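# Move long cardboard box from desk to counter

## Task

Pick up the long cardboard box on the desk and set it down lying on the counter behind the shelving. No part of it may overhang the counter's edge, the stacked cartons must stay undisturbed, and the box has to stay there by itself once the robot lets go. Tipping the robot over or leaving it tilted means failure.

## Robot and tools

ROBOT. The robot is a Rainbow Robotics RB-Y1. It has a wheeled base with two drive wheels and two rear casters, a folding torso (the lower part is called the leg), a head with a camera, and two 7-joint arms, each ending in a parallel gripper with a wrist camera. The base is 0.66 m long and 0.58 m wide, and its front edge sits 0.10 m ahead of the drive axle. The bent leg can stick out past that front edge. Each arm is rated for 3 kg. Heavy loads held far forward can tip the robot, and nothing stops that motion.

FRAMES. Base frame: origin on the floor below the midpoint of the drive axle, x forward, y left, z up. The reported chest point (on the spine, 0.08 m under the shoulders), left_hand and right_hand (midpoint between each hand's finger pads) are in this frame. Fingers point along the hand's -z axis and close along its x axis. Printed hand positions can be off, more so at long reach. base_odometry is relative to where the base started, counts wheel turns only (so slip looks like travel), with heading positive to the left, -3.142 to 3.142.

execute_actions. Argument "actions": a list with exactly one action or empty (empty just reports state and images). Argument "cameras": list of names from head_camera, left_wrist_camera, right_wrist_camera, all; omitted, null or ["all"] gives every camera, [] gives none; an unknown name rejects the call. An action may contain:
- "base": exactly one of {"translate_m": d}, a straight-line offset from the current spot in metres, forward positive, -3 to 3; or {"rotate_rad": d}, an in-place turn offset in radians, left/counter-clockwise positive, -3.2 to 3.2. No sideways motion. A base command measured from the last reported state; one that would need more than 8.667 s at its top speed is refused.
- "joints": a single dictionary covering the whole robot, keyed by joint name, each value an absolute target (radians, grippers in metres). Ranges: torso_squat_rad 0 to 1.2 (larger lowers the chest, kept level); torso_shift_rad -0.3 to 0.6 (positive pushes hips forward); torso_pitch_rad -0.2 to 1.4 (positive leans forward); torso_yaw_rad -1.5 to 1.5 (positive turns left). Per arm, left_/right_ prefixes: shoulder_pitch_rad -2.356 to 2.356 (0 hangs, negative raises forward); shoulder_roll_rad left 0 to 3.141 (positive out left), right -3.141 to 0 (negative out right); shoulder_yaw_rad -2.094 to 2.094 (positive swings bent forearm left, both arms); elbow_rad -2.617 to 0.01 (0 straight, negative bends); forearm_roll_rad -3.141 to 3.141; wrist_pitch_rad -1.57 to 1.919 (negative tips hand forward); hand_roll_rad -2.705 to 2.705 (rolls positive counter-clockwise seen from above on a hanging arm, both arms); gripper_m 0 to 0.1, the gap between pads. head_pan_rad -0.523 to 0.523 (relative to chest, left positive); head_tilt_rad -0.35 to 1.57 (positive looks down). Joints count as reached within ±0.02 (grippers ±0.004).
- "speeds": caps for this action only: translate_m 0.05 to 0.4 m/s, rotate_rad 0.1 to 1.509 rad/s; top of range is the default.
- "min_time_s": 0.1 to 8, a floor on how long each arm and head motion takes.
No action runs past 15 s. Omitted joints or base may keep pushing toward earlier targets. Unknown keys or out-of-range values reject the call with no motion. Torso combinations must satisfy: squat+shift <= 1.52; squat-shift+pitch <= 1.57; shift+0.5 pitch-0.4 squat <= 0.7; shift+0.3 pitch-0.5 squat <= 0.39, otherwise commanded torso joints stop short as off_target.

GRIPPING. Command an opening at least 0.005 m narrower than the object; the gripper then reads off_target, which is expected.

RESULTS. base_status and joint_status tell how each motion ended: done (for the base, wheels turned the full amount even if slipping), off_target (resting away from target, maybe still pushing), contact_stop (arm or torso hit something hard, or load too heavy), time_out, stopped_with_arm (torso halted because an arm contact-stopped), limit_stop_at_own_body (guard stopped it before the arm or hand would hit the body; move the arm and torso apart), limit_stop_at_<name>. A stop in one member of a group (the four torso joints; one arm's seven joints) halts and clears the whole group. "joint command not followed" plus a "cause:" line means an arm's targets were withheld by the self/arm-collision check; the gripper still moves, and withheld targets may be retried later. on_its_own lists uncommanded parts; "held at" is a held target, not a position. After a stop, first back off in a separate action, arms before torso. Exception: if both hands share one object and the torso contact-stops at once with nothing in the way, resend every arm joint (not grippers) at its current joint_positions value, then the torso command. Motor temperatures are printed per arm in joint_positions order; MOTOR HOT appears from 65 °C and an OVER-TEMPERATURE FAULT at 80 °C brakes that arm and cuts the call (limit_stop_at_motor_heat). A torque fault (contact torque reaching a joint's load limit, e.g. 64.4 N m shoulders, 33.1 elbow, 23 wrist joints, held weight included) freezes the robot 10 s and skips the rest of the call.

OTHER TOOLS. wait(seconds 0 to 10) commands nothing and returns state and images. zoom_image(camera, region [x0, y0, x1, y1] in pixels from the top-left, at most 504 by 504) enlarges part of that camera's latest full image. read_manual(section "licences") returns licence text only. finished_scene(scene) ends the current scene irreversibly and reports success; ending a reply without a tool call ends everything.

CAUTIONS. The base does not stop at furniture; wheels may spin and keep pushing. A leg touching furniture can shove the robot backward unseen by odometry. Never let the arms strike or squeeze each other, grippers included. Avoid drops, slams, and hard pushes; loose objects may occasionally get nudged. The robot holds its last command while you think.

Each tool is called after "Emit:" as name([rows], argument=value, ...), one row to a line, values as JSON.

## Session

Emit:
execute_actions(actions=[])

Scene clock: 0.00 s.
Motor temperatures (°C, as the motors report them): left_arm=[39 34 32 38 39 45 35] | right_arm=[36 35 39 40 44 47 39]
base_odometry: x=+0.000 y=+0.000 heading=+0.000 (m, m, rad; odometry frame)
base_status: not commanded
joint_positions: torso_squat_rad=+0.350 torso_shift_rad=+0.000 torso_pitch_rad=+0.000 torso_yaw_rad=+0.000 left_shoulder_pitch_rad=-0.002 left_shoulder_roll_rad=+0.030 left_shoulder_yaw_rad=-0.043 left_elbow_rad=-0.126 left_forearm_roll_rad=+0.046 left_wrist_pitch_rad=+0.026 left_hand_roll_rad=-0.010 left_gripper_m=+0.100 right_shoulder_pitch_rad=-0.021 right_shoulder_roll_rad=-0.030 right_shoulder_yaw_rad=-0.017 right_elbow_rad=-0.285 right_forearm_roll_rad=-0.044 right_wrist_pitch_rad=+0.008 right_hand_roll_rad=-0.005 right_gripper_m=+0.100 head_pan_rad=-0.001 head_tilt_rad=+0.401
joint_status: not commanded
chest: x=-0.2281 y=+0.0002 z=+1.2475 quat_wxyz=(+1.000, +0.000, +0.000, +0.000) (m; base frame)
left_hand: x=-0.1712 y=+0.2407 z=+0.5646 quat_wxyz=(+0.999, +0.013, -0.051, -0.005) (m; base frame)
right_hand: x=-0.0772 y=-0.2439 z=+0.5785 quat_wxyz=(+0.989, -0.012, -0.148, -0.028) (m; base frame)
pictures: head_camera, left_wrist_camera, right_wrist_camera
Images, in order (width x height): head_camera 896x504, left_wrist_camera 644x364, right_wrist_camera 644x364.

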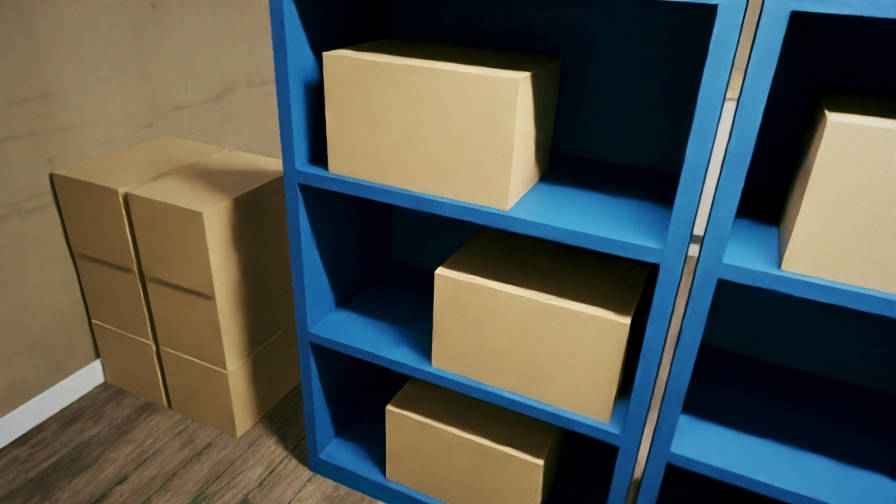

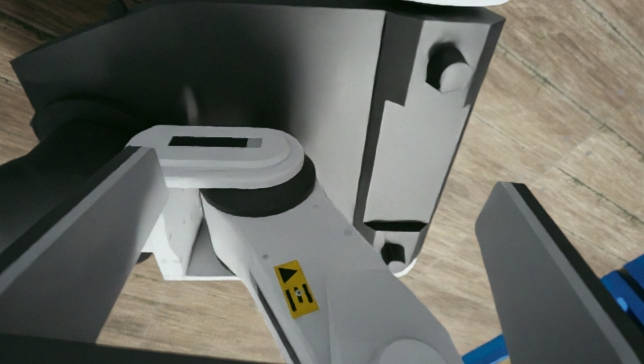

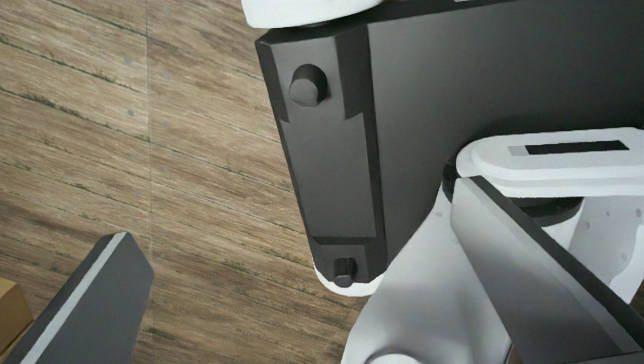

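Look around.

Emit:
execute_actions([
  {"base":{"rotate_rad":-1.2},"joints":{"head_tilt_rad":0.2}},
], cameras=["head_camera"])

Emit:
execute_actions([
  {"base":{"rotate_rad":-1.3}},
], cameras=["head_camera"])

Emit:
execute_actions([
  {"base":{"rotate_rad":-1.3}},
], cameras=["head_camera"])

Emit:
execute_actions([
  {"base":{"rotate_rad":-1.3}},
], cameras=["head_camera"])

Scene clock: 3.70 s.
Motor temperatures (°C, as the motors report them): left_arm=[39 34 32 38 39 45 35] | right_arm=[36 35 39 40 44 47 39]
base_odometry: x=+0.000 y=+0.000 heading=-1.199 (m, m, rad; odometry frame)
base_status: done
joint_positions: torso_squat_rad=+0.350 torso_shift_rad=+0.000 torso_pitch_rad=+0.000 torso_yaw_rad=+0.000 left_shoulder_pitch_rad=-0.002 left_shoulder_roll_rad=+0.030 left_shoulder_yaw_rad=-0.043 left_elbow_rad=-0.126 left_forearm_roll_rad=+0.046 left_wrist_pitch_rad=+0.026 left_hand_roll_rad=-0.010 left_gripper_m=+0.100 right_shoulder_pitch_rad=-0.021 right_shoulder_roll_rad=-0.030 right_shoulder_yaw_rad=-0.017 right_elbow_rad=-0.285 right_forearm_roll_rad=-0.044 right_wrist_pitch_rad=+0.008 right_hand_roll_rad=-0.005 right_gripper_m=+0.100 head_pan_rad=-0.001 head_tilt_rad=+0.200
joint_status: all done
chest: x=-0.2282 y=+0.0002 z=+1.2475 quat_wxyz=(+1.000, +0.000, +0.000, +0.000) (m; base frame)
left_hand: x=-0.1712 y=+0.2407 z=+0.5646 quat_wxyz=(+0.999, +0.013, -0.051, -0.005) (m; base frame)
right_hand: x=-0.0772 y=-0.2439 z=+0.5785 quat_wxyz=(+0.989, -0.012, -0.148, -0.028) (m; base frame)
pictures: head_camera
Images, in order (width x height): head_camera 896x504.

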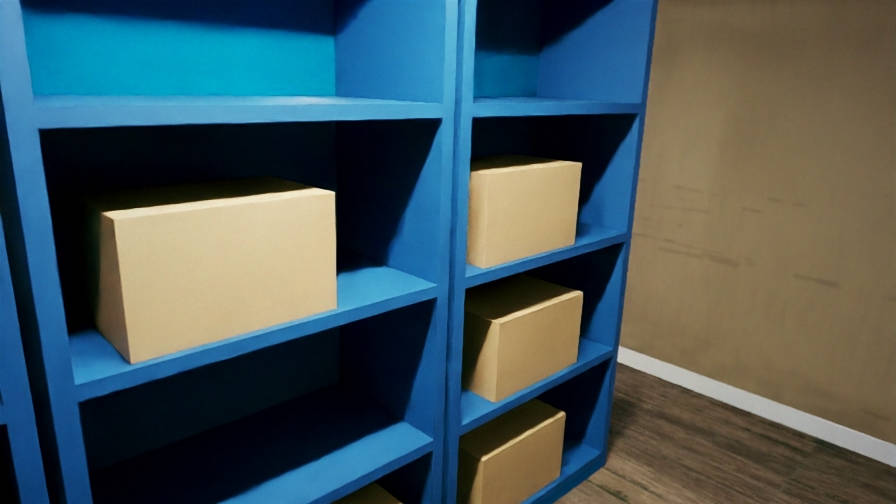

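Scene clock: 7.30 s.
Motor temperatures (°C, as the motors report them): left_arm=[39 34 32 38 39 45 35] | right_arm=[36 35 39 41 44 47 39]
base_odometry: x=+0.000 y=+0.000 heading=-2.499 (m, m, rad; odometry frame)
base_status: done
joint_positions: torso_squat_rad=+0.350 torso_shift_rad=+0.000 torso_pitch_rad=+0.000 torso_yaw_rad=+0.000 left_shoulder_pitch_rad=-0.002 left_shoulder_roll_rad=+0.030 left_shoulder_yaw_rad=-0.043 left_elbow_rad=-0.126 left_forearm_roll_rad=+0.046 left_wrist_pitch_rad=+0.026 left_hand_roll_rad=-0.010 left_gripper_m=+0.100 right_shoulder_pitch_rad=-0.021 right_shoulder_roll_rad=-0.030 right_shoulder_yaw_rad=-0.017 right_elbow_rad=-0.285 right_forearm_roll_rad=-0.044 right_wrist_pitch_rad=+0.008 right_hand_roll_rad=-0.005 right_gripper_m=+0.100 head_pan_rad=-0.001 head_tilt_rad=+0.200
joint_status: not commanded
chest: x=-0.2282 y=+0.0002 z=+1.2475 quat_wxyz=(+1.000, +0.000, +0.000, +0.000) (m; base frame)
left_hand: x=-0.1712 y=+0.2407 z=+0.5646 quat_wxyz=(+0.999, +0.013, -0.051, -0.005) (m; base frame)
right_hand: x=-0.0772 y=-0.2439 z=+0.5786 quat_wxyz=(+0.989, -0.012, -0.148, -0.028) (m; base frame)
pictures: head_camera
Images, in order (width x height): head_camera 896x504.

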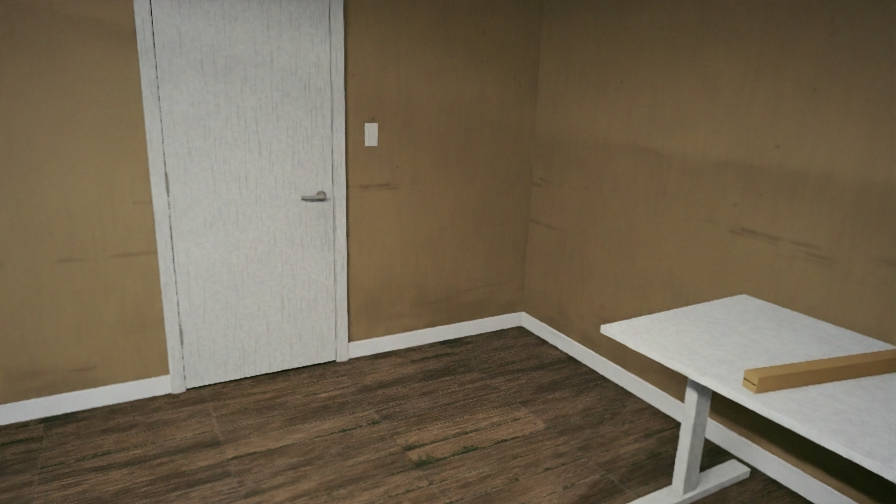

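Scene clock: 10.90 s.
Motor temperatures (°C, as the motors report them): left_arm=[39 34 32 38 39 45 35] | right_arm=[36 35 39 41 44 47 39]
base_odometry: x=+0.000 y=+0.000 heading=+2.485 (m, m, rad; odometry frame)
base_status: done
joint_positions: torso_squat_rad=+0.350 torso_shift_rad=+0.000 torso_pitch_rad=+0.000 torso_yaw_rad=+0.000 left_shoulder_pitch_rad=-0.002 left_shoulder_roll_rad=+0.030 left_shoulder_yaw_rad=-0.043 left_elbow_rad=-0.126 left_forearm_roll_rad=+0.046 left_wrist_pitch_rad=+0.026 left_hand_roll_rad=-0.010 left_gripper_m=+0.100 right_shoulder_pitch_rad=-0.021 right_shoulder_roll_rad=-0.030 right_shoulder_yaw_rad=-0.017 right_elbow_rad=-0.285 right_forearm_roll_rad=-0.044 right_wrist_pitch_rad=+0.008 right_hand_roll_rad=-0.005 right_gripper_m=+0.100 head_pan_rad=-0.001 head_tilt_rad=+0.200
joint_status: not commanded
chest: x=-0.2282 y=+0.0002 z=+1.2475 quat_wxyz=(+1.000, +0.000, +0.000, +0.000) (m; base frame)
left_hand: x=-0.1712 y=+0.2407 z=+0.5646 quat_wxyz=(+0.999, +0.013, -0.051, -0.005) (m; base frame)
right_hand: x=-0.0772 y=-0.2439 z=+0.5786 quat_wxyz=(+0.988, -0.012, -0.148, -0.028) (m; base frame)
pictures: head_camera
Images, in order (width x height): head_camera 896x504.

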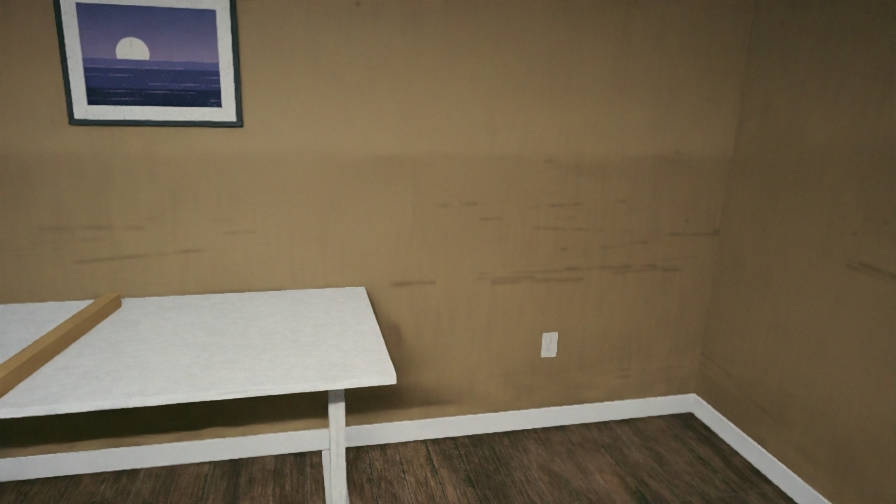

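Scene clock: 14.50 s.
Motor temperatures (°C, as the motors report them): left_arm=[39 34 32 38 39 45 35] | right_arm=[36 35 39 41 44 47 39]
base_odometry: x=+0.000 y=+0.000 heading=+1.186 (m, m, rad; odometry frame)
base_status: done
joint_positions: torso_squat_rad=+0.350 torso_shift_rad=+0.000 torso_pitch_rad=+0.000 torso_yaw_rad=+0.000 left_shoulder_pitch_rad=-0.002 left_shoulder_roll_rad=+0.030 left_shoulder_yaw_rad=-0.043 left_elbow_rad=-0.126 left_forearm_roll_rad=+0.046 left_wrist_pitch_rad=+0.026 left_hand_roll_rad=-0.010 left_gripper_m=+0.100 right_shoulder_pitch_rad=-0.021 right_shoulder_roll_rad=-0.030 right_shoulder_yaw_rad=-0.017 right_elbow_rad=-0.285 right_forearm_roll_rad=-0.044 right_wrist_pitch_rad=+0.008 right_hand_roll_rad=-0.005 right_gripper_m=+0.100 head_pan_rad=-0.001 head_tilt_rad=+0.200
joint_status: not commanded
chest: x=-0.2282 y=+0.0002 z=+1.2475 quat_wxyz=(+1.000, +0.000, +0.000, +0.000) (m; base frame)
left_hand: x=-0.1712 y=+0.2407 z=+0.5646 quat_wxyz=(+0.999, +0.013, -0.051, -0.005) (m; base frame)
right_hand: x=-0.0772 y=-0.2439 z=+0.5786 quat_wxyz=(+0.988, -0.012, -0.148, -0.028) (m; base frame)
pictures: head_camera
Images, in order (width x height): head_camera 896x504.

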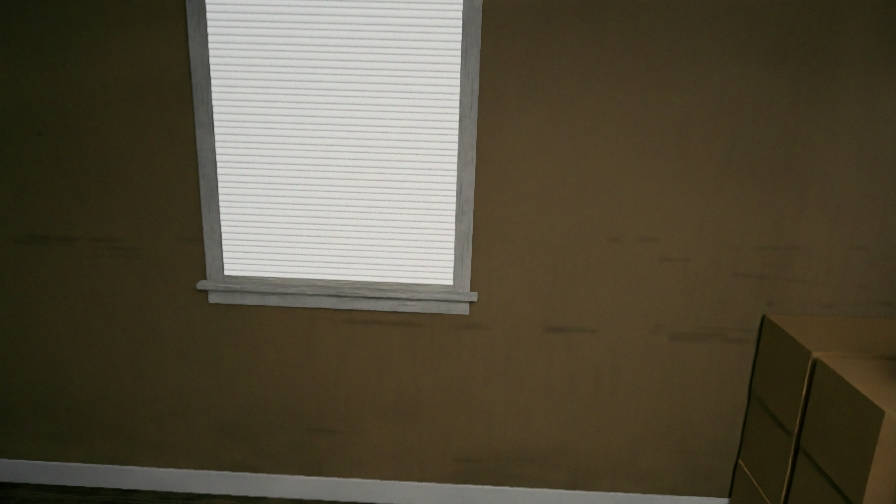

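Emit:
execute_actions([
  {"base":{"rotate_rad":1.8},"joints":{"head_tilt_rad":0.6}},
], cameras=["head_camera"])

Scene clock: 18.80 s.
Motor temperatures (°C, as the motors report them): left_arm=[39 34 32 38 39 45 35] | right_arm=[36 35 39 41 44 47 39]
base_odometry: x=+0.000 y=+0.000 heading=+2.985 (m, m, rad; odometry frame)
base_status: done
joint_positions: torso_squat_rad=+0.350 torso_shift_rad=+0.000 torso_pitch_rad=+0.000 torso_yaw_rad=+0.000 left_shoulder_pitch_rad=-0.002 left_shoulder_roll_rad=+0.030 left_shoulder_yaw_rad=-0.043 left_elbow_rad=-0.126 left_forearm_roll_rad=+0.046 left_wrist_pitch_rad=+0.026 left_hand_roll_rad=-0.010 left_gripper_m=+0.100 right_shoulder_pitch_rad=-0.021 right_shoulder_roll_rad=-0.030 right_shoulder_yaw_rad=-0.017 right_elbow_rad=-0.285 right_forearm_roll_rad=-0.044 right_wrist_pitch_rad=+0.008 right_hand_roll_rad=-0.005 right_gripper_m=+0.100 head_pan_rad=-0.001 head_tilt_rad=+0.600
joint_status: all done
chest: x=-0.2282 y=+0.0001 z=+1.2475 quat_wxyz=(+1.000, +0.000, +0.000, +0.000) (m; base frame)
left_hand: x=-0.1712 y=+0.2407 z=+0.5646 quat_wxyz=(+0.999, +0.013, -0.051, -0.005) (m; base frame)
right_hand: x=-0.0772 y=-0.2439 z=+0.5786 quat_wxyz=(+0.988, -0.012, -0.148, -0.028) (m; base frame)
pictures: head_camera
Images, in order (width x height): head_camera 896x504.

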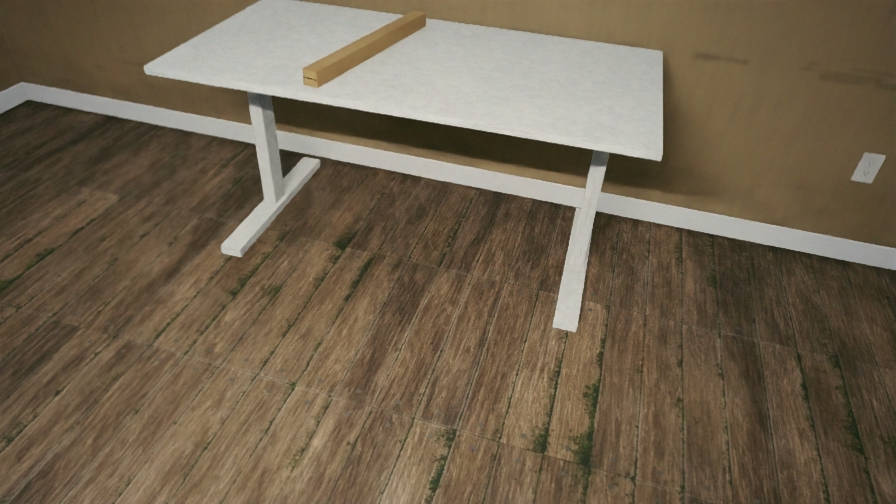

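Emit:
execute_actions([
  {"base":{"rotate_rad":0.91},"joints":{"head_tilt_rad":0.4}},
], cameras=["head_camera"])

Emit:
execute_actions([
  {"base":{"translate_m":1.5}},
], cameras=["head_camera"])

Scene clock: 22.53 s.
Motor temperatures (°C, as the motors report them): left_arm=[39 34 32 38 39 45 35] | right_arm=[36 35 39 41 44 47 39]
base_odometry: x=+0.000 y=+0.000 heading=-2.389 (m, m, rad; odometry frame)
base_status: done
joint_positions: torso_squat_rad=+0.350 torso_shift_rad=+0.000 torso_pitch_rad=+0.000 torso_yaw_rad=+0.000 left_shoulder_pitch_rad=-0.002 left_shoulder_roll_rad=+0.030 left_shoulder_yaw_rad=-0.043 left_elbow_rad=-0.126 left_forearm_roll_rad=+0.046 left_wrist_pitch_rad=+0.026 left_hand_roll_rad=-0.010 left_gripper_m=+0.100 right_shoulder_pitch_rad=-0.021 right_shoulder_roll_rad=-0.030 right_shoulder_yaw_rad=-0.017 right_elbow_rad=-0.285 right_forearm_roll_rad=-0.044 right_wrist_pitch_rad=+0.008 right_hand_roll_rad=-0.005 right_gripper_m=+0.100 head_pan_rad=-0.001 head_tilt_rad=+0.400
joint_status: all done
chest: x=-0.2282 y=+0.0001 z=+1.2475 quat_wxyz=(+1.000, +0.000, +0.000, +0.000) (m; base frame)
left_hand: x=-0.1712 y=+0.2407 z=+0.5646 quat_wxyz=(+0.999, +0.013, -0.051, -0.005) (m; base frame)
right_hand: x=-0.0772 y=-0.2439 z=+0.5785 quat_wxyz=(+0.988, -0.012, -0.148, -0.028) (m; base frame)
pictures: head_camera
Images, in order (width x height): head_camera 896x504.

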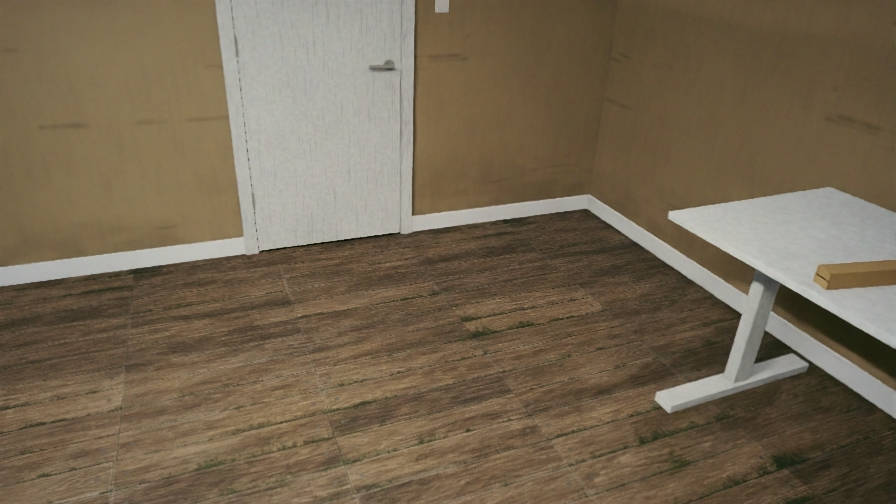

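Scene clock: 27.73 s.
Motor temperatures (°C, as the motors report them): left_arm=[39 34 32 38 39 45 35] | right_arm=[36 35 39 41 44 47 39]
base_odometry: x=-1.094 y=-1.026 heading=-2.388 (m, m, rad; odometry frame)
base_status: done
joint_positions: torso_squat_rad=+0.350 torso_shift_rad=+0.000 torso_pitch_rad=+0.000 torso_yaw_rad=+0.000 left_shoulder_pitch_rad=-0.003 left_shoulder_roll_rad=+0.030 left_shoulder_yaw_rad=-0.043 left_elbow_rad=-0.126 left_forearm_roll_rad=+0.046 left_wrist_pitch_rad=+0.026 left_hand_roll_rad=-0.010 left_gripper_m=+0.100 right_shoulder_pitch_rad=-0.021 right_shoulder_roll_rad=-0.030 right_shoulder_yaw_rad=-0.017 right_elbow_rad=-0.285 right_forearm_roll_rad=-0.044 right_wrist_pitch_rad=+0.008 right_hand_roll_rad=-0.005 right_gripper_m=+0.100 head_pan_rad=-0.001 head_tilt_rad=+0.400
joint_status: not commanded
chest: x=-0.2281 y=+0.0001 z=+1.2475 quat_wxyz=(+1.000, +0.000, +0.000, +0.000) (m; base frame)
left_hand: x=-0.1711 y=+0.2407 z=+0.5646 quat_wxyz=(+0.999, +0.013, -0.051, -0.005) (m; base frame)
right_hand: x=-0.0772 y=-0.2439 z=+0.5785 quat_wxyz=(+0.989, -0.012, -0.148, -0.028) (m; base frame)
pictures: head_camera
Images, in order (width x height): head_camera 896x504.

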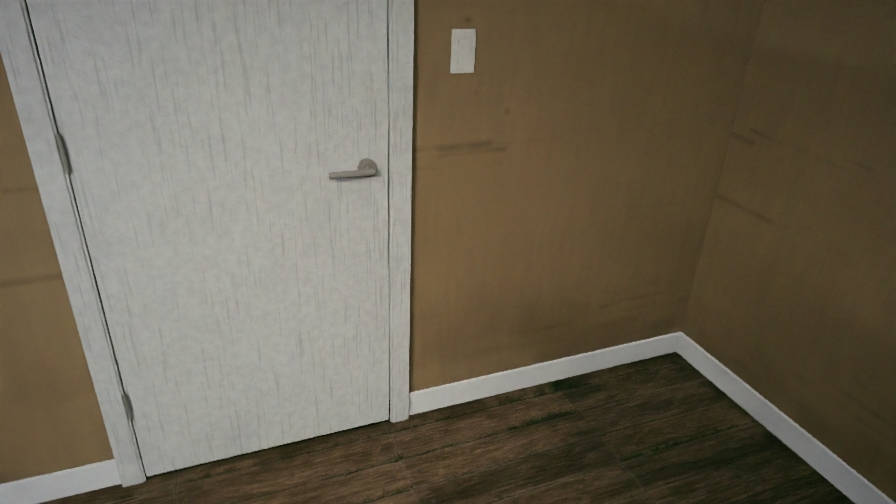

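Emit:
execute_actions([
  {"base":{"translate_m":0.5}},
], cameras=[])

Emit:
execute_actions([
  {"base":{"rotate_rad":-1.25},"joints":{"head_tilt_rad":0.6}},
], cameras=["head_camera"])

Emit:
execute_actions([
  {"base":{"translate_m":0.85}},
], cameras=["head_camera"])

Emit:
execute_actions([
  {"base":{"rotate_rad":-1.57}},
], cameras=["head_camera"])

Scene clock: 30.90 s.
Motor temperatures (°C, as the motors report them): left_arm=[39 34 32 38 39 45 35] | right_arm=[36 35 39 41 44 47 39]
base_odometry: x=-1.458 y=-1.368 heading=-2.388 (m, m, rad; odometry frame)
base_status: done
joint_positions: torso_squat_rad=+0.350 torso_shift_rad=+0.000 torso_pitch_rad=+0.000 torso_yaw_rad=+0.000 left_shoulder_pitch_rad=-0.003 left_shoulder_roll_rad=+0.030 left_shoulder_yaw_rad=-0.043 left_elbow_rad=-0.126 left_forearm_roll_rad=+0.046 left_wrist_pitch_rad=+0.026 left_hand_roll_rad=-0.010 left_gripper_m=+0.100 right_shoulder_pitch_rad=-0.021 right_shoulder_roll_rad=-0.030 right_shoulder_yaw_rad=-0.017 right_elbow_rad=-0.285 right_forearm_roll_rad=-0.044 right_wrist_pitch_rad=+0.008 right_hand_roll_rad=-0.005 right_gripper_m=+0.100 head_pan_rad=-0.001 head_tilt_rad=+0.400
joint_status: not commanded
chest: x=-0.2281 y=+0.0001 z=+1.2475 quat_wxyz=(+1.000, +0.000, +0.000, +0.000) (m; base frame)
left_hand: x=-0.1711 y=+0.2407 z=+0.5646 quat_wxyz=(+0.999, +0.013, -0.051, -0.005) (m; base frame)
right_hand: x=-0.0772 y=-0.2439 z=+0.5785 quat_wxyz=(+0.989, -0.012, -0.148, -0.028) (m; base frame)
pictures: none
No camera images: the call's "cameras" was empty. Leave "cameras" out to get every camera's image.

Scene clock: 34.43 s.
Motor temperatures (°C, as the motors report them): left_arm=[39 34 32 38 39 45 35] | right_arm=[36 35 39 41 44 47 39]
base_odometry: x=-1.458 y=-1.368 heading=+2.646 (m, m, rad; odometry frame)
base_status: done
joint_positions: torso_squat_rad=+0.350 torso_shift_rad=+0.000 torso_pitch_rad=+0.000 torso_yaw_rad=+0.000 left_shoulder_pitch_rad=-0.002 left_shoulder_roll_rad=+0.030 left_shoulder_yaw_rad=-0.043 left_elbow_rad=-0.126 left_forearm_roll_rad=+0.046 left_wrist_pitch_rad=+0.026 left_hand_roll_rad=-0.010 left_gripper_m=+0.100 right_shoulder_pitch_rad=-0.021 right_shoulder_roll_rad=-0.030 right_shoulder_yaw_rad=-0.017 right_elbow_rad=-0.285 right_forearm_roll_rad=-0.044 right_wrist_pitch_rad=+0.008 right_hand_roll_rad=-0.005 right_gripper_m=+0.100 head_pan_rad=-0.001 head_tilt_rad=+0.600
joint_status: all done
chest: x=-0.2281 y=+0.0002 z=+1.2475 quat_wxyz=(+1.000, +0.000, +0.000, +0.000) (m; base frame)
left_hand: x=-0.1711 y=+0.2407 z=+0.5646 quat_wxyz=(+0.999, +0.013, -0.051, -0.005) (m; base frame)
right_hand: x=-0.0772 y=-0.2439 z=+0.5785 quat_wxyz=(+0.989, -0.012, -0.148, -0.028) (m; base frame)
pictures: head_camera
Images, in order (width x height): head_camera 896x504.

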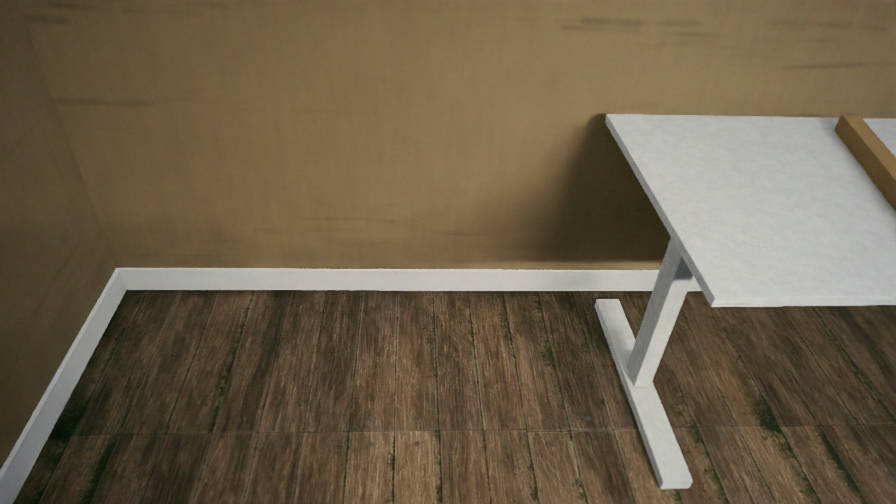

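Scene clock: 38.10 s.
Motor temperatures (°C, as the motors report them): left_arm=[39 34 32 38 39 45 35] | right_arm=[36 35 39 41 44 47 39]
base_odometry: x=-2.206 y=-0.964 heading=+2.646 (m, m, rad; odometry frame)
base_status: done
joint_positions: torso_squat_rad=+0.350 torso_shift_rad=+0.000 torso_pitch_rad=+0.000 torso_yaw_rad=+0.000 left_shoulder_pitch_rad=-0.002 left_shoulder_roll_rad=+0.030 left_shoulder_yaw_rad=-0.043 left_elbow_rad=-0.126 left_forearm_roll_rad=+0.046 left_wrist_pitch_rad=+0.026 left_hand_roll_rad=-0.010 left_gripper_m=+0.100 right_shoulder_pitch_rad=-0.021 right_shoulder_roll_rad=-0.030 right_shoulder_yaw_rad=-0.017 right_elbow_rad=-0.285 right_forearm_roll_rad=-0.044 right_wrist_pitch_rad=+0.008 right_hand_roll_rad=-0.005 right_gripper_m=+0.100 head_pan_rad=-0.001 head_tilt_rad=+0.600
joint_status: not commanded
chest: x=-0.2281 y=+0.0002 z=+1.2475 quat_wxyz=(+1.000, +0.000, +0.000, +0.000) (m; base frame)
left_hand: x=-0.1711 y=+0.2407 z=+0.5646 quat_wxyz=(+0.999, +0.013, -0.051, -0.005) (m; base frame)
right_hand: x=-0.0772 y=-0.2439 z=+0.5785 quat_wxyz=(+0.989, -0.012, -0.148, -0.028) (m; base frame)
pictures: head_camera
Images, in order (width x height): head_camera 896x504.

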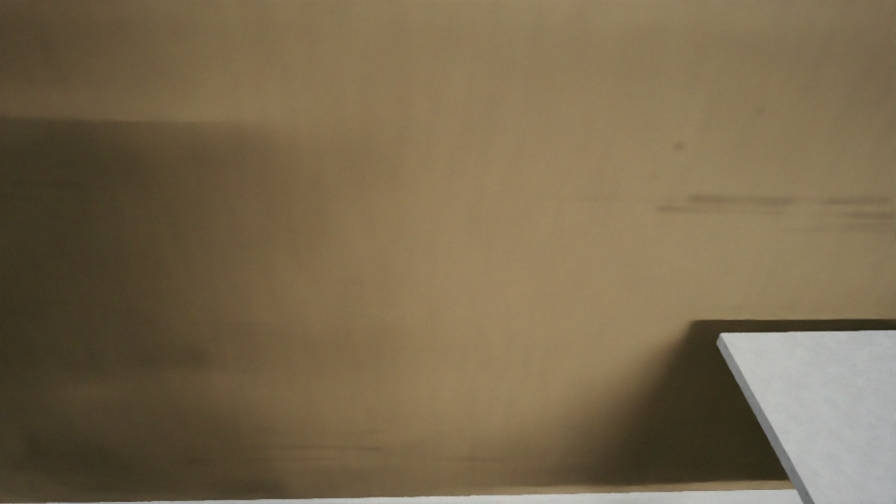

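Scene clock: 42.10 s.
Motor temperatures (°C, as the motors report them): left_arm=[39 34 32 38 39 45 35] | right_arm=[36 35 39 41 44 47 39]
base_odometry: x=-2.206 y=-0.964 heading=+1.076 (m, m, rad; odometry frame)
base_status: done
joint_positions: torso_squat_rad=+0.350 torso_shift_rad=+0.000 torso_pitch_rad=+0.000 torso_yaw_rad=+0.000 left_shoulder_pitch_rad=-0.002 left_shoulder_roll_rad=+0.030 left_shoulder_yaw_rad=-0.043 left_elbow_rad=-0.126 left_forearm_roll_rad=+0.046 left_wrist_pitch_rad=+0.026 left_hand_roll_rad=-0.010 left_gripper_m=+0.100 right_shoulder_pitch_rad=-0.021 right_shoulder_roll_rad=-0.030 right_shoulder_yaw_rad=-0.017 right_elbow_rad=-0.285 right_forearm_roll_rad=-0.044 right_wrist_pitch_rad=+0.008 right_hand_roll_rad=-0.005 right_gripper_m=+0.100 head_pan_rad=-0.001 head_tilt_rad=+0.600
joint_status: not commanded
chest: x=-0.2282 y=+0.0002 z=+1.2475 quat_wxyz=(+1.000, +0.000, +0.000, +0.000) (m; base frame)
left_hand: x=-0.1711 y=+0.2407 z=+0.5646 quat_wxyz=(+0.999, +0.013, -0.051, -0.005) (m; base frame)
right_hand: x=-0.0772 y=-0.2439 z=+0.5785 quat_wxyz=(+0.989, -0.012, -0.148, -0.028) (m; base frame)
pictures: head_camera
Images, in order (width x height): head_camera 896x504.

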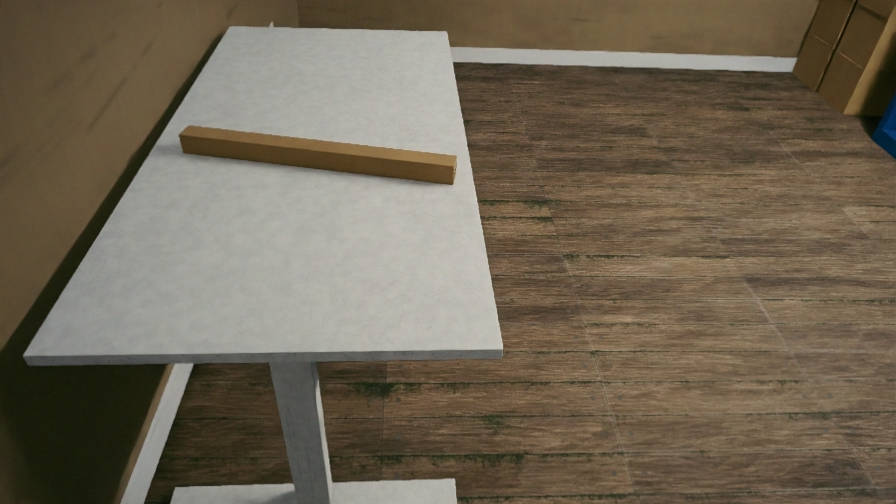

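Emit:
execute_actions([
  {"base":{"translate_m":0.25},"joints":{"left_shoulder_pitch_rad":-2.15,"left_shoulder_roll_rad":0.15,"left_shoulder_yaw_rad":0,"left_elbow_rad":-0.3,"left_forearm_roll_rad":0,"left_wrist_pitch_rad":1.55,"left_hand_roll_rad":0,"right_shoulder_roll_rad":-0.35,"right_shoulder_pitch_rad":0.1,"head_tilt_rad":0.3}},
], cameras=[])

Emit:
execute_actions([
  {"joints":{"torso_squat_rad":0.4,"torso_shift_rad":0.28,"torso_pitch_rad":0.85}},
])

Scene clock: 45.47 s.
Motor temperatures (°C, as the motors report them): left_arm=[39 35 32 38 39 45 35] | right_arm=[36 35 39 41 44 47 39]
base_odometry: x=-2.087 y=-0.744 heading=+1.076 (m, m, rad; odometry frame)
base_status: done
joint_positions: torso_squat_rad=+0.350 torso_shift_rad=+0.000 torso_pitch_rad=+0.000 torso_yaw_rad=+0.000 left_shoulder_pitch_rad=-2.150 left_shoulder_roll_rad=+0.150 left_shoulder_yaw_rad=+0.000 left_elbow_rad=-0.300 left_forearm_roll_rad=+0.000 left_wrist_pitch_rad=+1.550 left_hand_roll_rad=+0.000 left_gripper_m=+0.100 right_shoulder_pitch_rad=+0.100 right_shoulder_roll_rad=-0.350 right_shoulder_yaw_rad=-0.017 right_elbow_rad=-0.285 right_forearm_roll_rad=-0.044 right_wrist_pitch_rad=+0.008 right_hand_roll_rad=-0.005 right_gripper_m=+0.100 head_pan_rad=-0.001 head_tilt_rad=+0.300
joint_status: all done
chest: x=-0.2282 y=+0.0001 z=+1.2475 quat_wxyz=(+1.000, +0.000, +0.000, +0.000) (m; base frame)
left_hand: x=+0.3436 y=+0.0381 z=+1.4793 quat_wxyz=(+0.880, +0.168, -0.409, -0.172) (m; base frame)
right_hand: x=-0.1677 y=-0.4835 z=+0.6125 quat_wxyz=(+0.980, -0.173, -0.093, -0.017) (m; base frame)
pictures: none
No camera images: the call's "cameras" was empty. Leave "cameras" out to get every camera's image.

Scene clock: 49.13 s.
Motor temperatures (°C, as the motors report them): left_arm=[39 35 32 38 39 45 35] | right_arm=[36 35 39 41 44 47 39]
base_odometry: x=-2.087 y=-0.744 heading=+1.076 (m, m, rad; odometry frame)
base_status: not commanded
joint_positions: torso_squat_rad=+0.400 torso_shift_rad=+0.280 torso_pitch_rad=+0.850 torso_yaw_rad=+0.000 left_shoulder_pitch_rad=-2.150 left_shoulder_roll_rad=+0.150 left_shoulder_yaw_rad=+0.000 left_elbow_rad=-0.300 left_forearm_roll_rad=+0.000 left_wrist_pitch_rad=+1.550 left_hand_roll_rad=+0.000 left_gripper_m=+0.100 right_shoulder_pitch_rad=+0.100 right_shoulder_roll_rad=-0.350 right_shoulder_yaw_rad=-0.017 right_elbow_rad=-0.285 right_forearm_roll_rad=-0.044 right_wrist_pitch_rad=+0.008 right_hand_roll_rad=-0.005 right_gripper_m=+0.100 head_pan_rad=-0.001 head_tilt_rad=+0.300
joint_status: all done
chest: x=+0.1826 y=+0.0001 z=+1.1044 quat_wxyz=(+0.911, +0.000, +0.412, +0.000) (m; base frame)
left_hand: x=+0.7341 y=+0.0379 z=+0.8278 quat_wxyz=(+0.970, +0.082, -0.010, -0.227) (m; base frame)
right_hand: x=-0.2544 y=-0.4835 z=+0.6398 quat_wxyz=(+0.932, -0.164, +0.320, +0.055) (m; base frame)
pictures: head_camera, left_wrist_camera, right_wrist_camera
Images, in order (width x height): head_camera 896x504, left_wrist_camera 644x364, right_wrist_camera 644x364.

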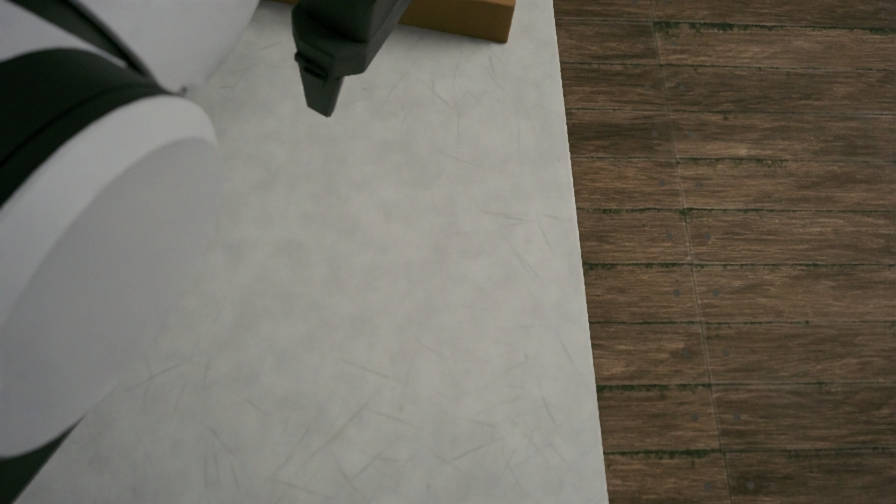

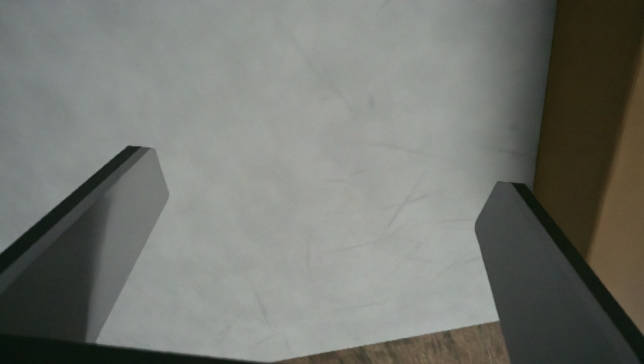

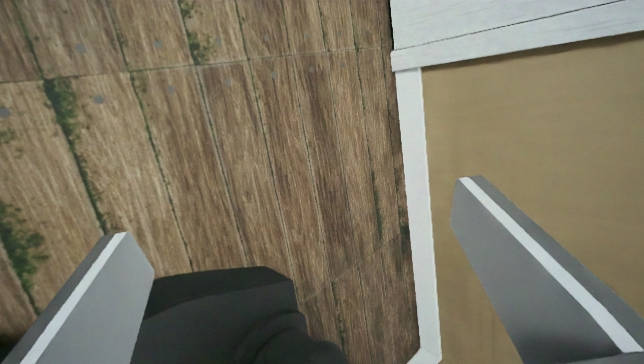

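Emit:
execute_actions([
  {"base":{"rotate_rad":0.21},"joints":{"left_shoulder_pitch_rad":-2.33,"left_elbow_rad":-0.15,"left_wrist_pitch_rad":1.45,"left_hand_roll_rad":0.1}},
], cameras=[])

Emit:
execute_actions([
  {"base":{"translate_m":0.06}},
])

Scene clock: 51.07 s.
Motor temperatures (°C, as the motors report them): left_arm=[39 35 32 38 39 45 35] | right_arm=[36 35 39 41 44 47 39]
base_odometry: x=-2.087 y=-0.744 heading=+1.285 (m, m, rad; odometry frame)
base_status: done
joint_positions: torso_squat_rad=+0.400 torso_shift_rad=+0.280 torso_pitch_rad=+0.850 torso_yaw_rad=+0.000 left_shoulder_pitch_rad=-2.330 left_shoulder_roll_rad=+0.150 left_shoulder_yaw_rad=+0.000 left_elbow_rad=-0.150 left_forearm_roll_rad=+0.000 left_wrist_pitch_rad=+1.450 left_hand_roll_rad=+0.100 left_gripper_m=+0.100 right_shoulder_pitch_rad=+0.100 right_shoulder_roll_rad=-0.350 right_shoulder_yaw_rad=-0.017 right_elbow_rad=-0.285 right_forearm_roll_rad=-0.044 right_wrist_pitch_rad=+0.008 right_hand_roll_rad=-0.005 right_gripper_m=+0.100 head_pan_rad=-0.001 head_tilt_rad=+0.300
joint_status: all done
chest: x=+0.1825 y=+0.0001 z=+1.1044 quat_wxyz=(+0.911, +0.000, +0.412, +0.000) (m; base frame)
left_hand: x=+0.7651 y=+0.0174 z=+0.8847 quat_wxyz=(+0.976, +0.081, -0.079, -0.187) (m; base frame)
right_hand: x=-0.2544 y=-0.4835 z=+0.6398 quat_wxyz=(+0.932, -0.164, +0.319, +0.055) (m; base frame)
pictures: none
No camera images: the call's "cameras" was empty. Leave "cameras" out to get every camera's image.

Scene clock: 52.37 s.
Motor temperatures (°C, as the motors report them): left_arm=[39 35 32 38 39 45 35] | right_arm=[36 35 39 41 44 47 39]
base_odometry: x=-2.070 y=-0.686 heading=+1.285 (m, m, rad; odometry frame)
base_status: done
joint_positions: torso_squat_rad=+0.400 torso_shift_rad=+0.280 torso_pitch_rad=+0.850 torso_yaw_rad=+0.000 left_shoulder_pitch_rad=-2.330 left_shoulder_roll_rad=+0.150 left_shoulder_yaw_rad=+0.000 left_elbow_rad=-0.150 left_forearm_roll_rad=+0.000 left_wrist_pitch_rad=+1.450 left_hand_roll_rad=+0.100 left_gripper_m=+0.100 right_shoulder_pitch_rad=+0.100 right_shoulder_roll_rad=-0.350 right_shoulder_yaw_rad=-0.017 right_elbow_rad=-0.285 right_forearm_roll_rad=-0.044 right_wrist_pitch_rad=+0.008 right_hand_roll_rad=-0.005 right_gripper_m=+0.100 head_pan_rad=-0.001 head_tilt_rad=+0.300
joint_status: not commanded
chest: x=+0.1826 y=+0.0001 z=+1.1044 quat_wxyz=(+0.911, +0.000, +0.412, +0.000) (m; base frame)
left_hand: x=+0.7651 y=+0.0174 z=+0.8845 quat_wxyz=(+0.976, +0.081, -0.079, -0.187) (m; base frame)
right_hand: x=-0.2544 y=-0.4835 z=+0.6398 quat_wxyz=(+0.932, -0.164, +0.320, +0.055) (m; base frame)
pictures: head_camera, left_wrist_camera, right_wrist_camera
Images, in order (width x height): head_camera 896x504, left_wrist_camera 644x364, right_wrist_camera 644x364.

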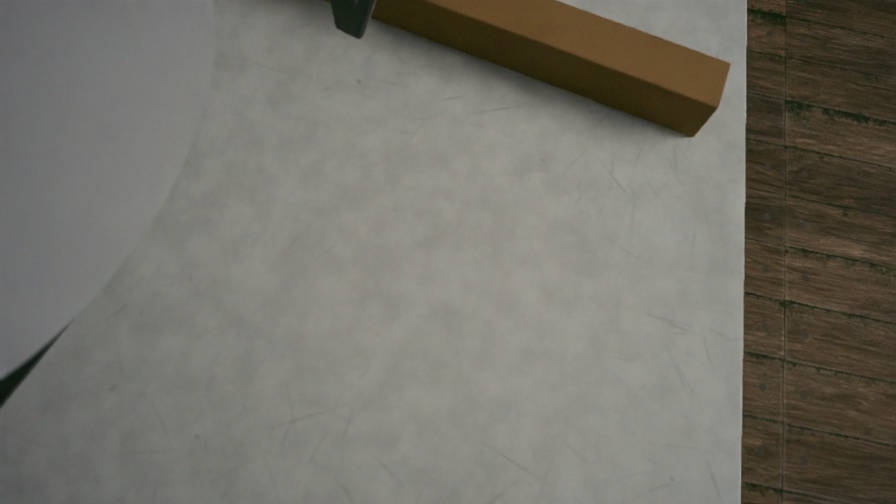

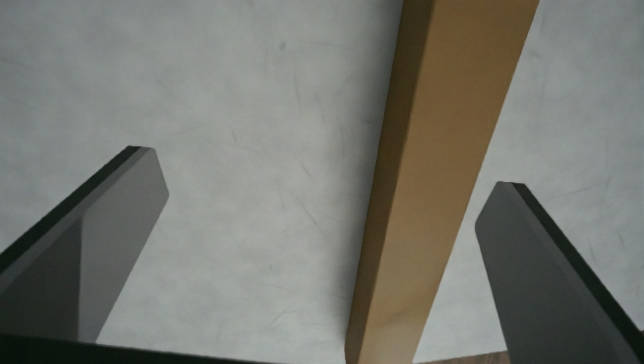

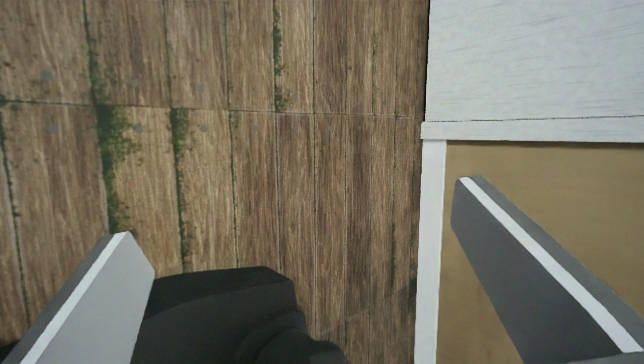

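Emit:
execute_actions([
  {"base":{"translate_m":0.03},"joints":{"left_hand_roll_rad":0.0,"torso_squat_rad":0.65}},
])

Scene clock: 54.17 s.
Motor temperatures (°C, as the motors report them): left_arm=[39 35 32 38 39 45 35] | right_arm=[36 35 39 41 44 47 39]
base_odometry: x=-2.062 y=-0.658 heading=+1.285 (m, m, rad; odometry frame)
base_status: done
joint_positions: torso_squat_rad=+0.650 torso_shift_rad=+0.280 torso_pitch_rad=+0.849 torso_yaw_rad=+0.000 left_shoulder_pitch_rad=-2.331 left_shoulder_roll_rad=+0.150 left_shoulder_yaw_rad=+0.000 left_elbow_rad=-0.151 left_forearm_roll_rad=+0.000 left_wrist_pitch_rad=+1.450 left_hand_roll_rad=+0.000 left_gripper_m=+0.100 right_shoulder_pitch_rad=+0.100 right_shoulder_roll_rad=-0.350 right_shoulder_yaw_rad=-0.017 right_elbow_rad=-0.285 right_forearm_roll_rad=-0.044 right_wrist_pitch_rad=+0.008 right_hand_roll_rad=-0.005 right_gripper_m=+0.100 head_pan_rad=-0.001 head_tilt_rad=+0.300
joint_status: all done
chest: x=+0.1581 y=+0.0001 z=+1.0205 quat_wxyz=(+0.911, +0.000, +0.412, +0.000) (m; base frame)
left_hand: x=+0.7413 y=+0.0172 z=+0.8018 quat_wxyz=(+0.965, +0.084, -0.076, -0.236) (m; base frame)
right_hand: x=-0.2786 y=-0.4835 z=+0.5556 quat_wxyz=(+0.932, -0.165, +0.319, +0.055) (m; base frame)
pictures: head_camera, left_wrist_camera, right_wrist_camera
Images, in order (width x height): head_camera 896x504, left_wrist_camera 644x364, right_wrist_camera 644x364.

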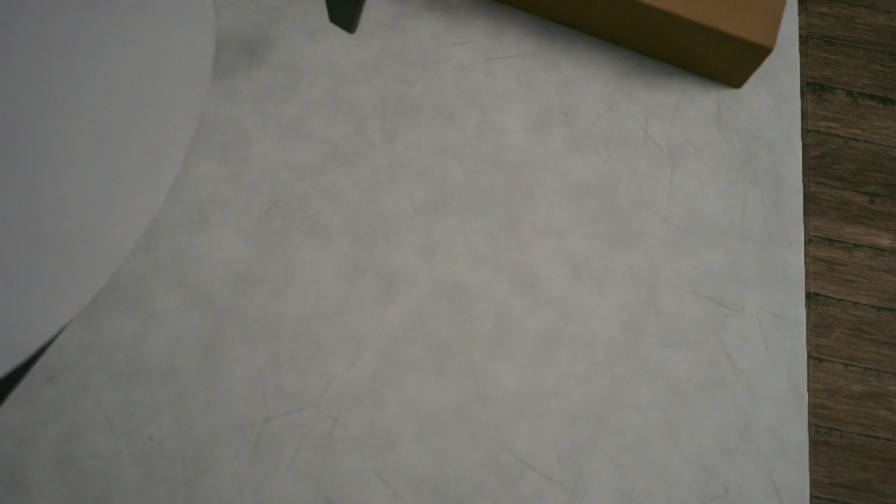

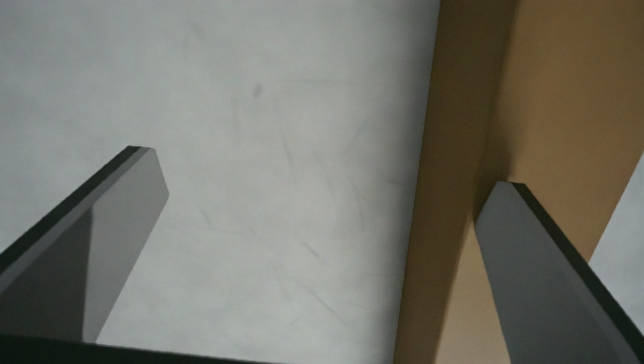

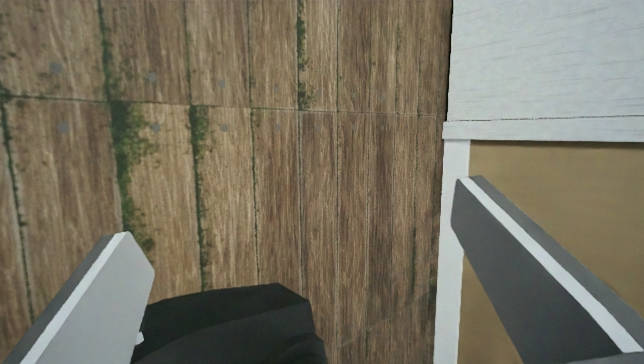

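Emit:
execute_actions([
  {"base":{"translate_m":0.055},"speeds":{"translate_m":0.05}},
], cameras=["left_wrist_camera","right_wrist_camera"])

Scene clock: 55.93 s.
Motor temperatures (°C, as the motors report them): left_arm=[39 35 32 38 39 45 35] | right_arm=[37 35 39 41 44 47 39]
base_odometry: x=-2.046 y=-0.605 heading=+1.285 (m, m, rad; odometry frame)
base_status: done
joint_positions: torso_squat_rad=+0.650 torso_shift_rad=+0.280 torso_pitch_rad=+0.849 torso_yaw_rad=+0.000 left_shoulder_pitch_rad=-2.332 left_shoulder_roll_rad=+0.150 left_shoulder_yaw_rad=+0.000 left_elbow_rad=-0.151 left_forearm_roll_rad=+0.000 left_wrist_pitch_rad=+1.450 left_hand_roll_rad=+0.000 left_gripper_m=+0.100 right_shoulder_pitch_rad=+0.100 right_shoulder_roll_rad=-0.350 right_shoulder_yaw_rad=-0.017 right_elbow_rad=-0.285 right_forearm_roll_rad=-0.044 right_wrist_pitch_rad=+0.008 right_hand_roll_rad=-0.005 right_gripper_m=+0.100 head_pan_rad=-0.001 head_tilt_rad=+0.300
joint_status: not commanded
chest: x=+0.1582 y=+0.0001 z=+1.0204 quat_wxyz=(+0.911, +0.000, +0.412, +0.000) (m; base frame)
left_hand: x=+0.7414 y=+0.0172 z=+0.8018 quat_wxyz=(+0.965, +0.084, -0.076, -0.236) (m; base frame)
right_hand: x=-0.2785 y=-0.4835 z=+0.5556 quat_wxyz=(+0.932, -0.164, +0.319, +0.055) (m; base frame)
pictures: left_wrist_camera, right_wrist_camera
Images, in order (width x height): left_wrist_camera 644x364, right_wrist_camera 644x364.

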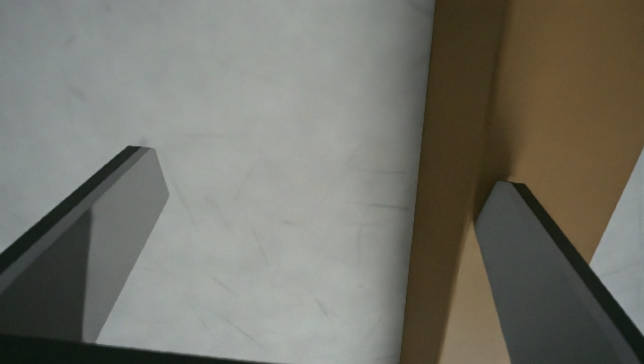

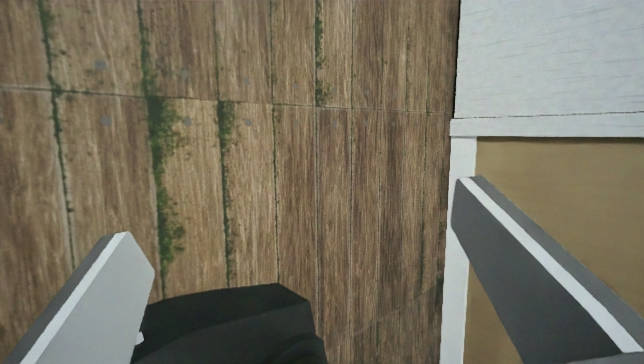

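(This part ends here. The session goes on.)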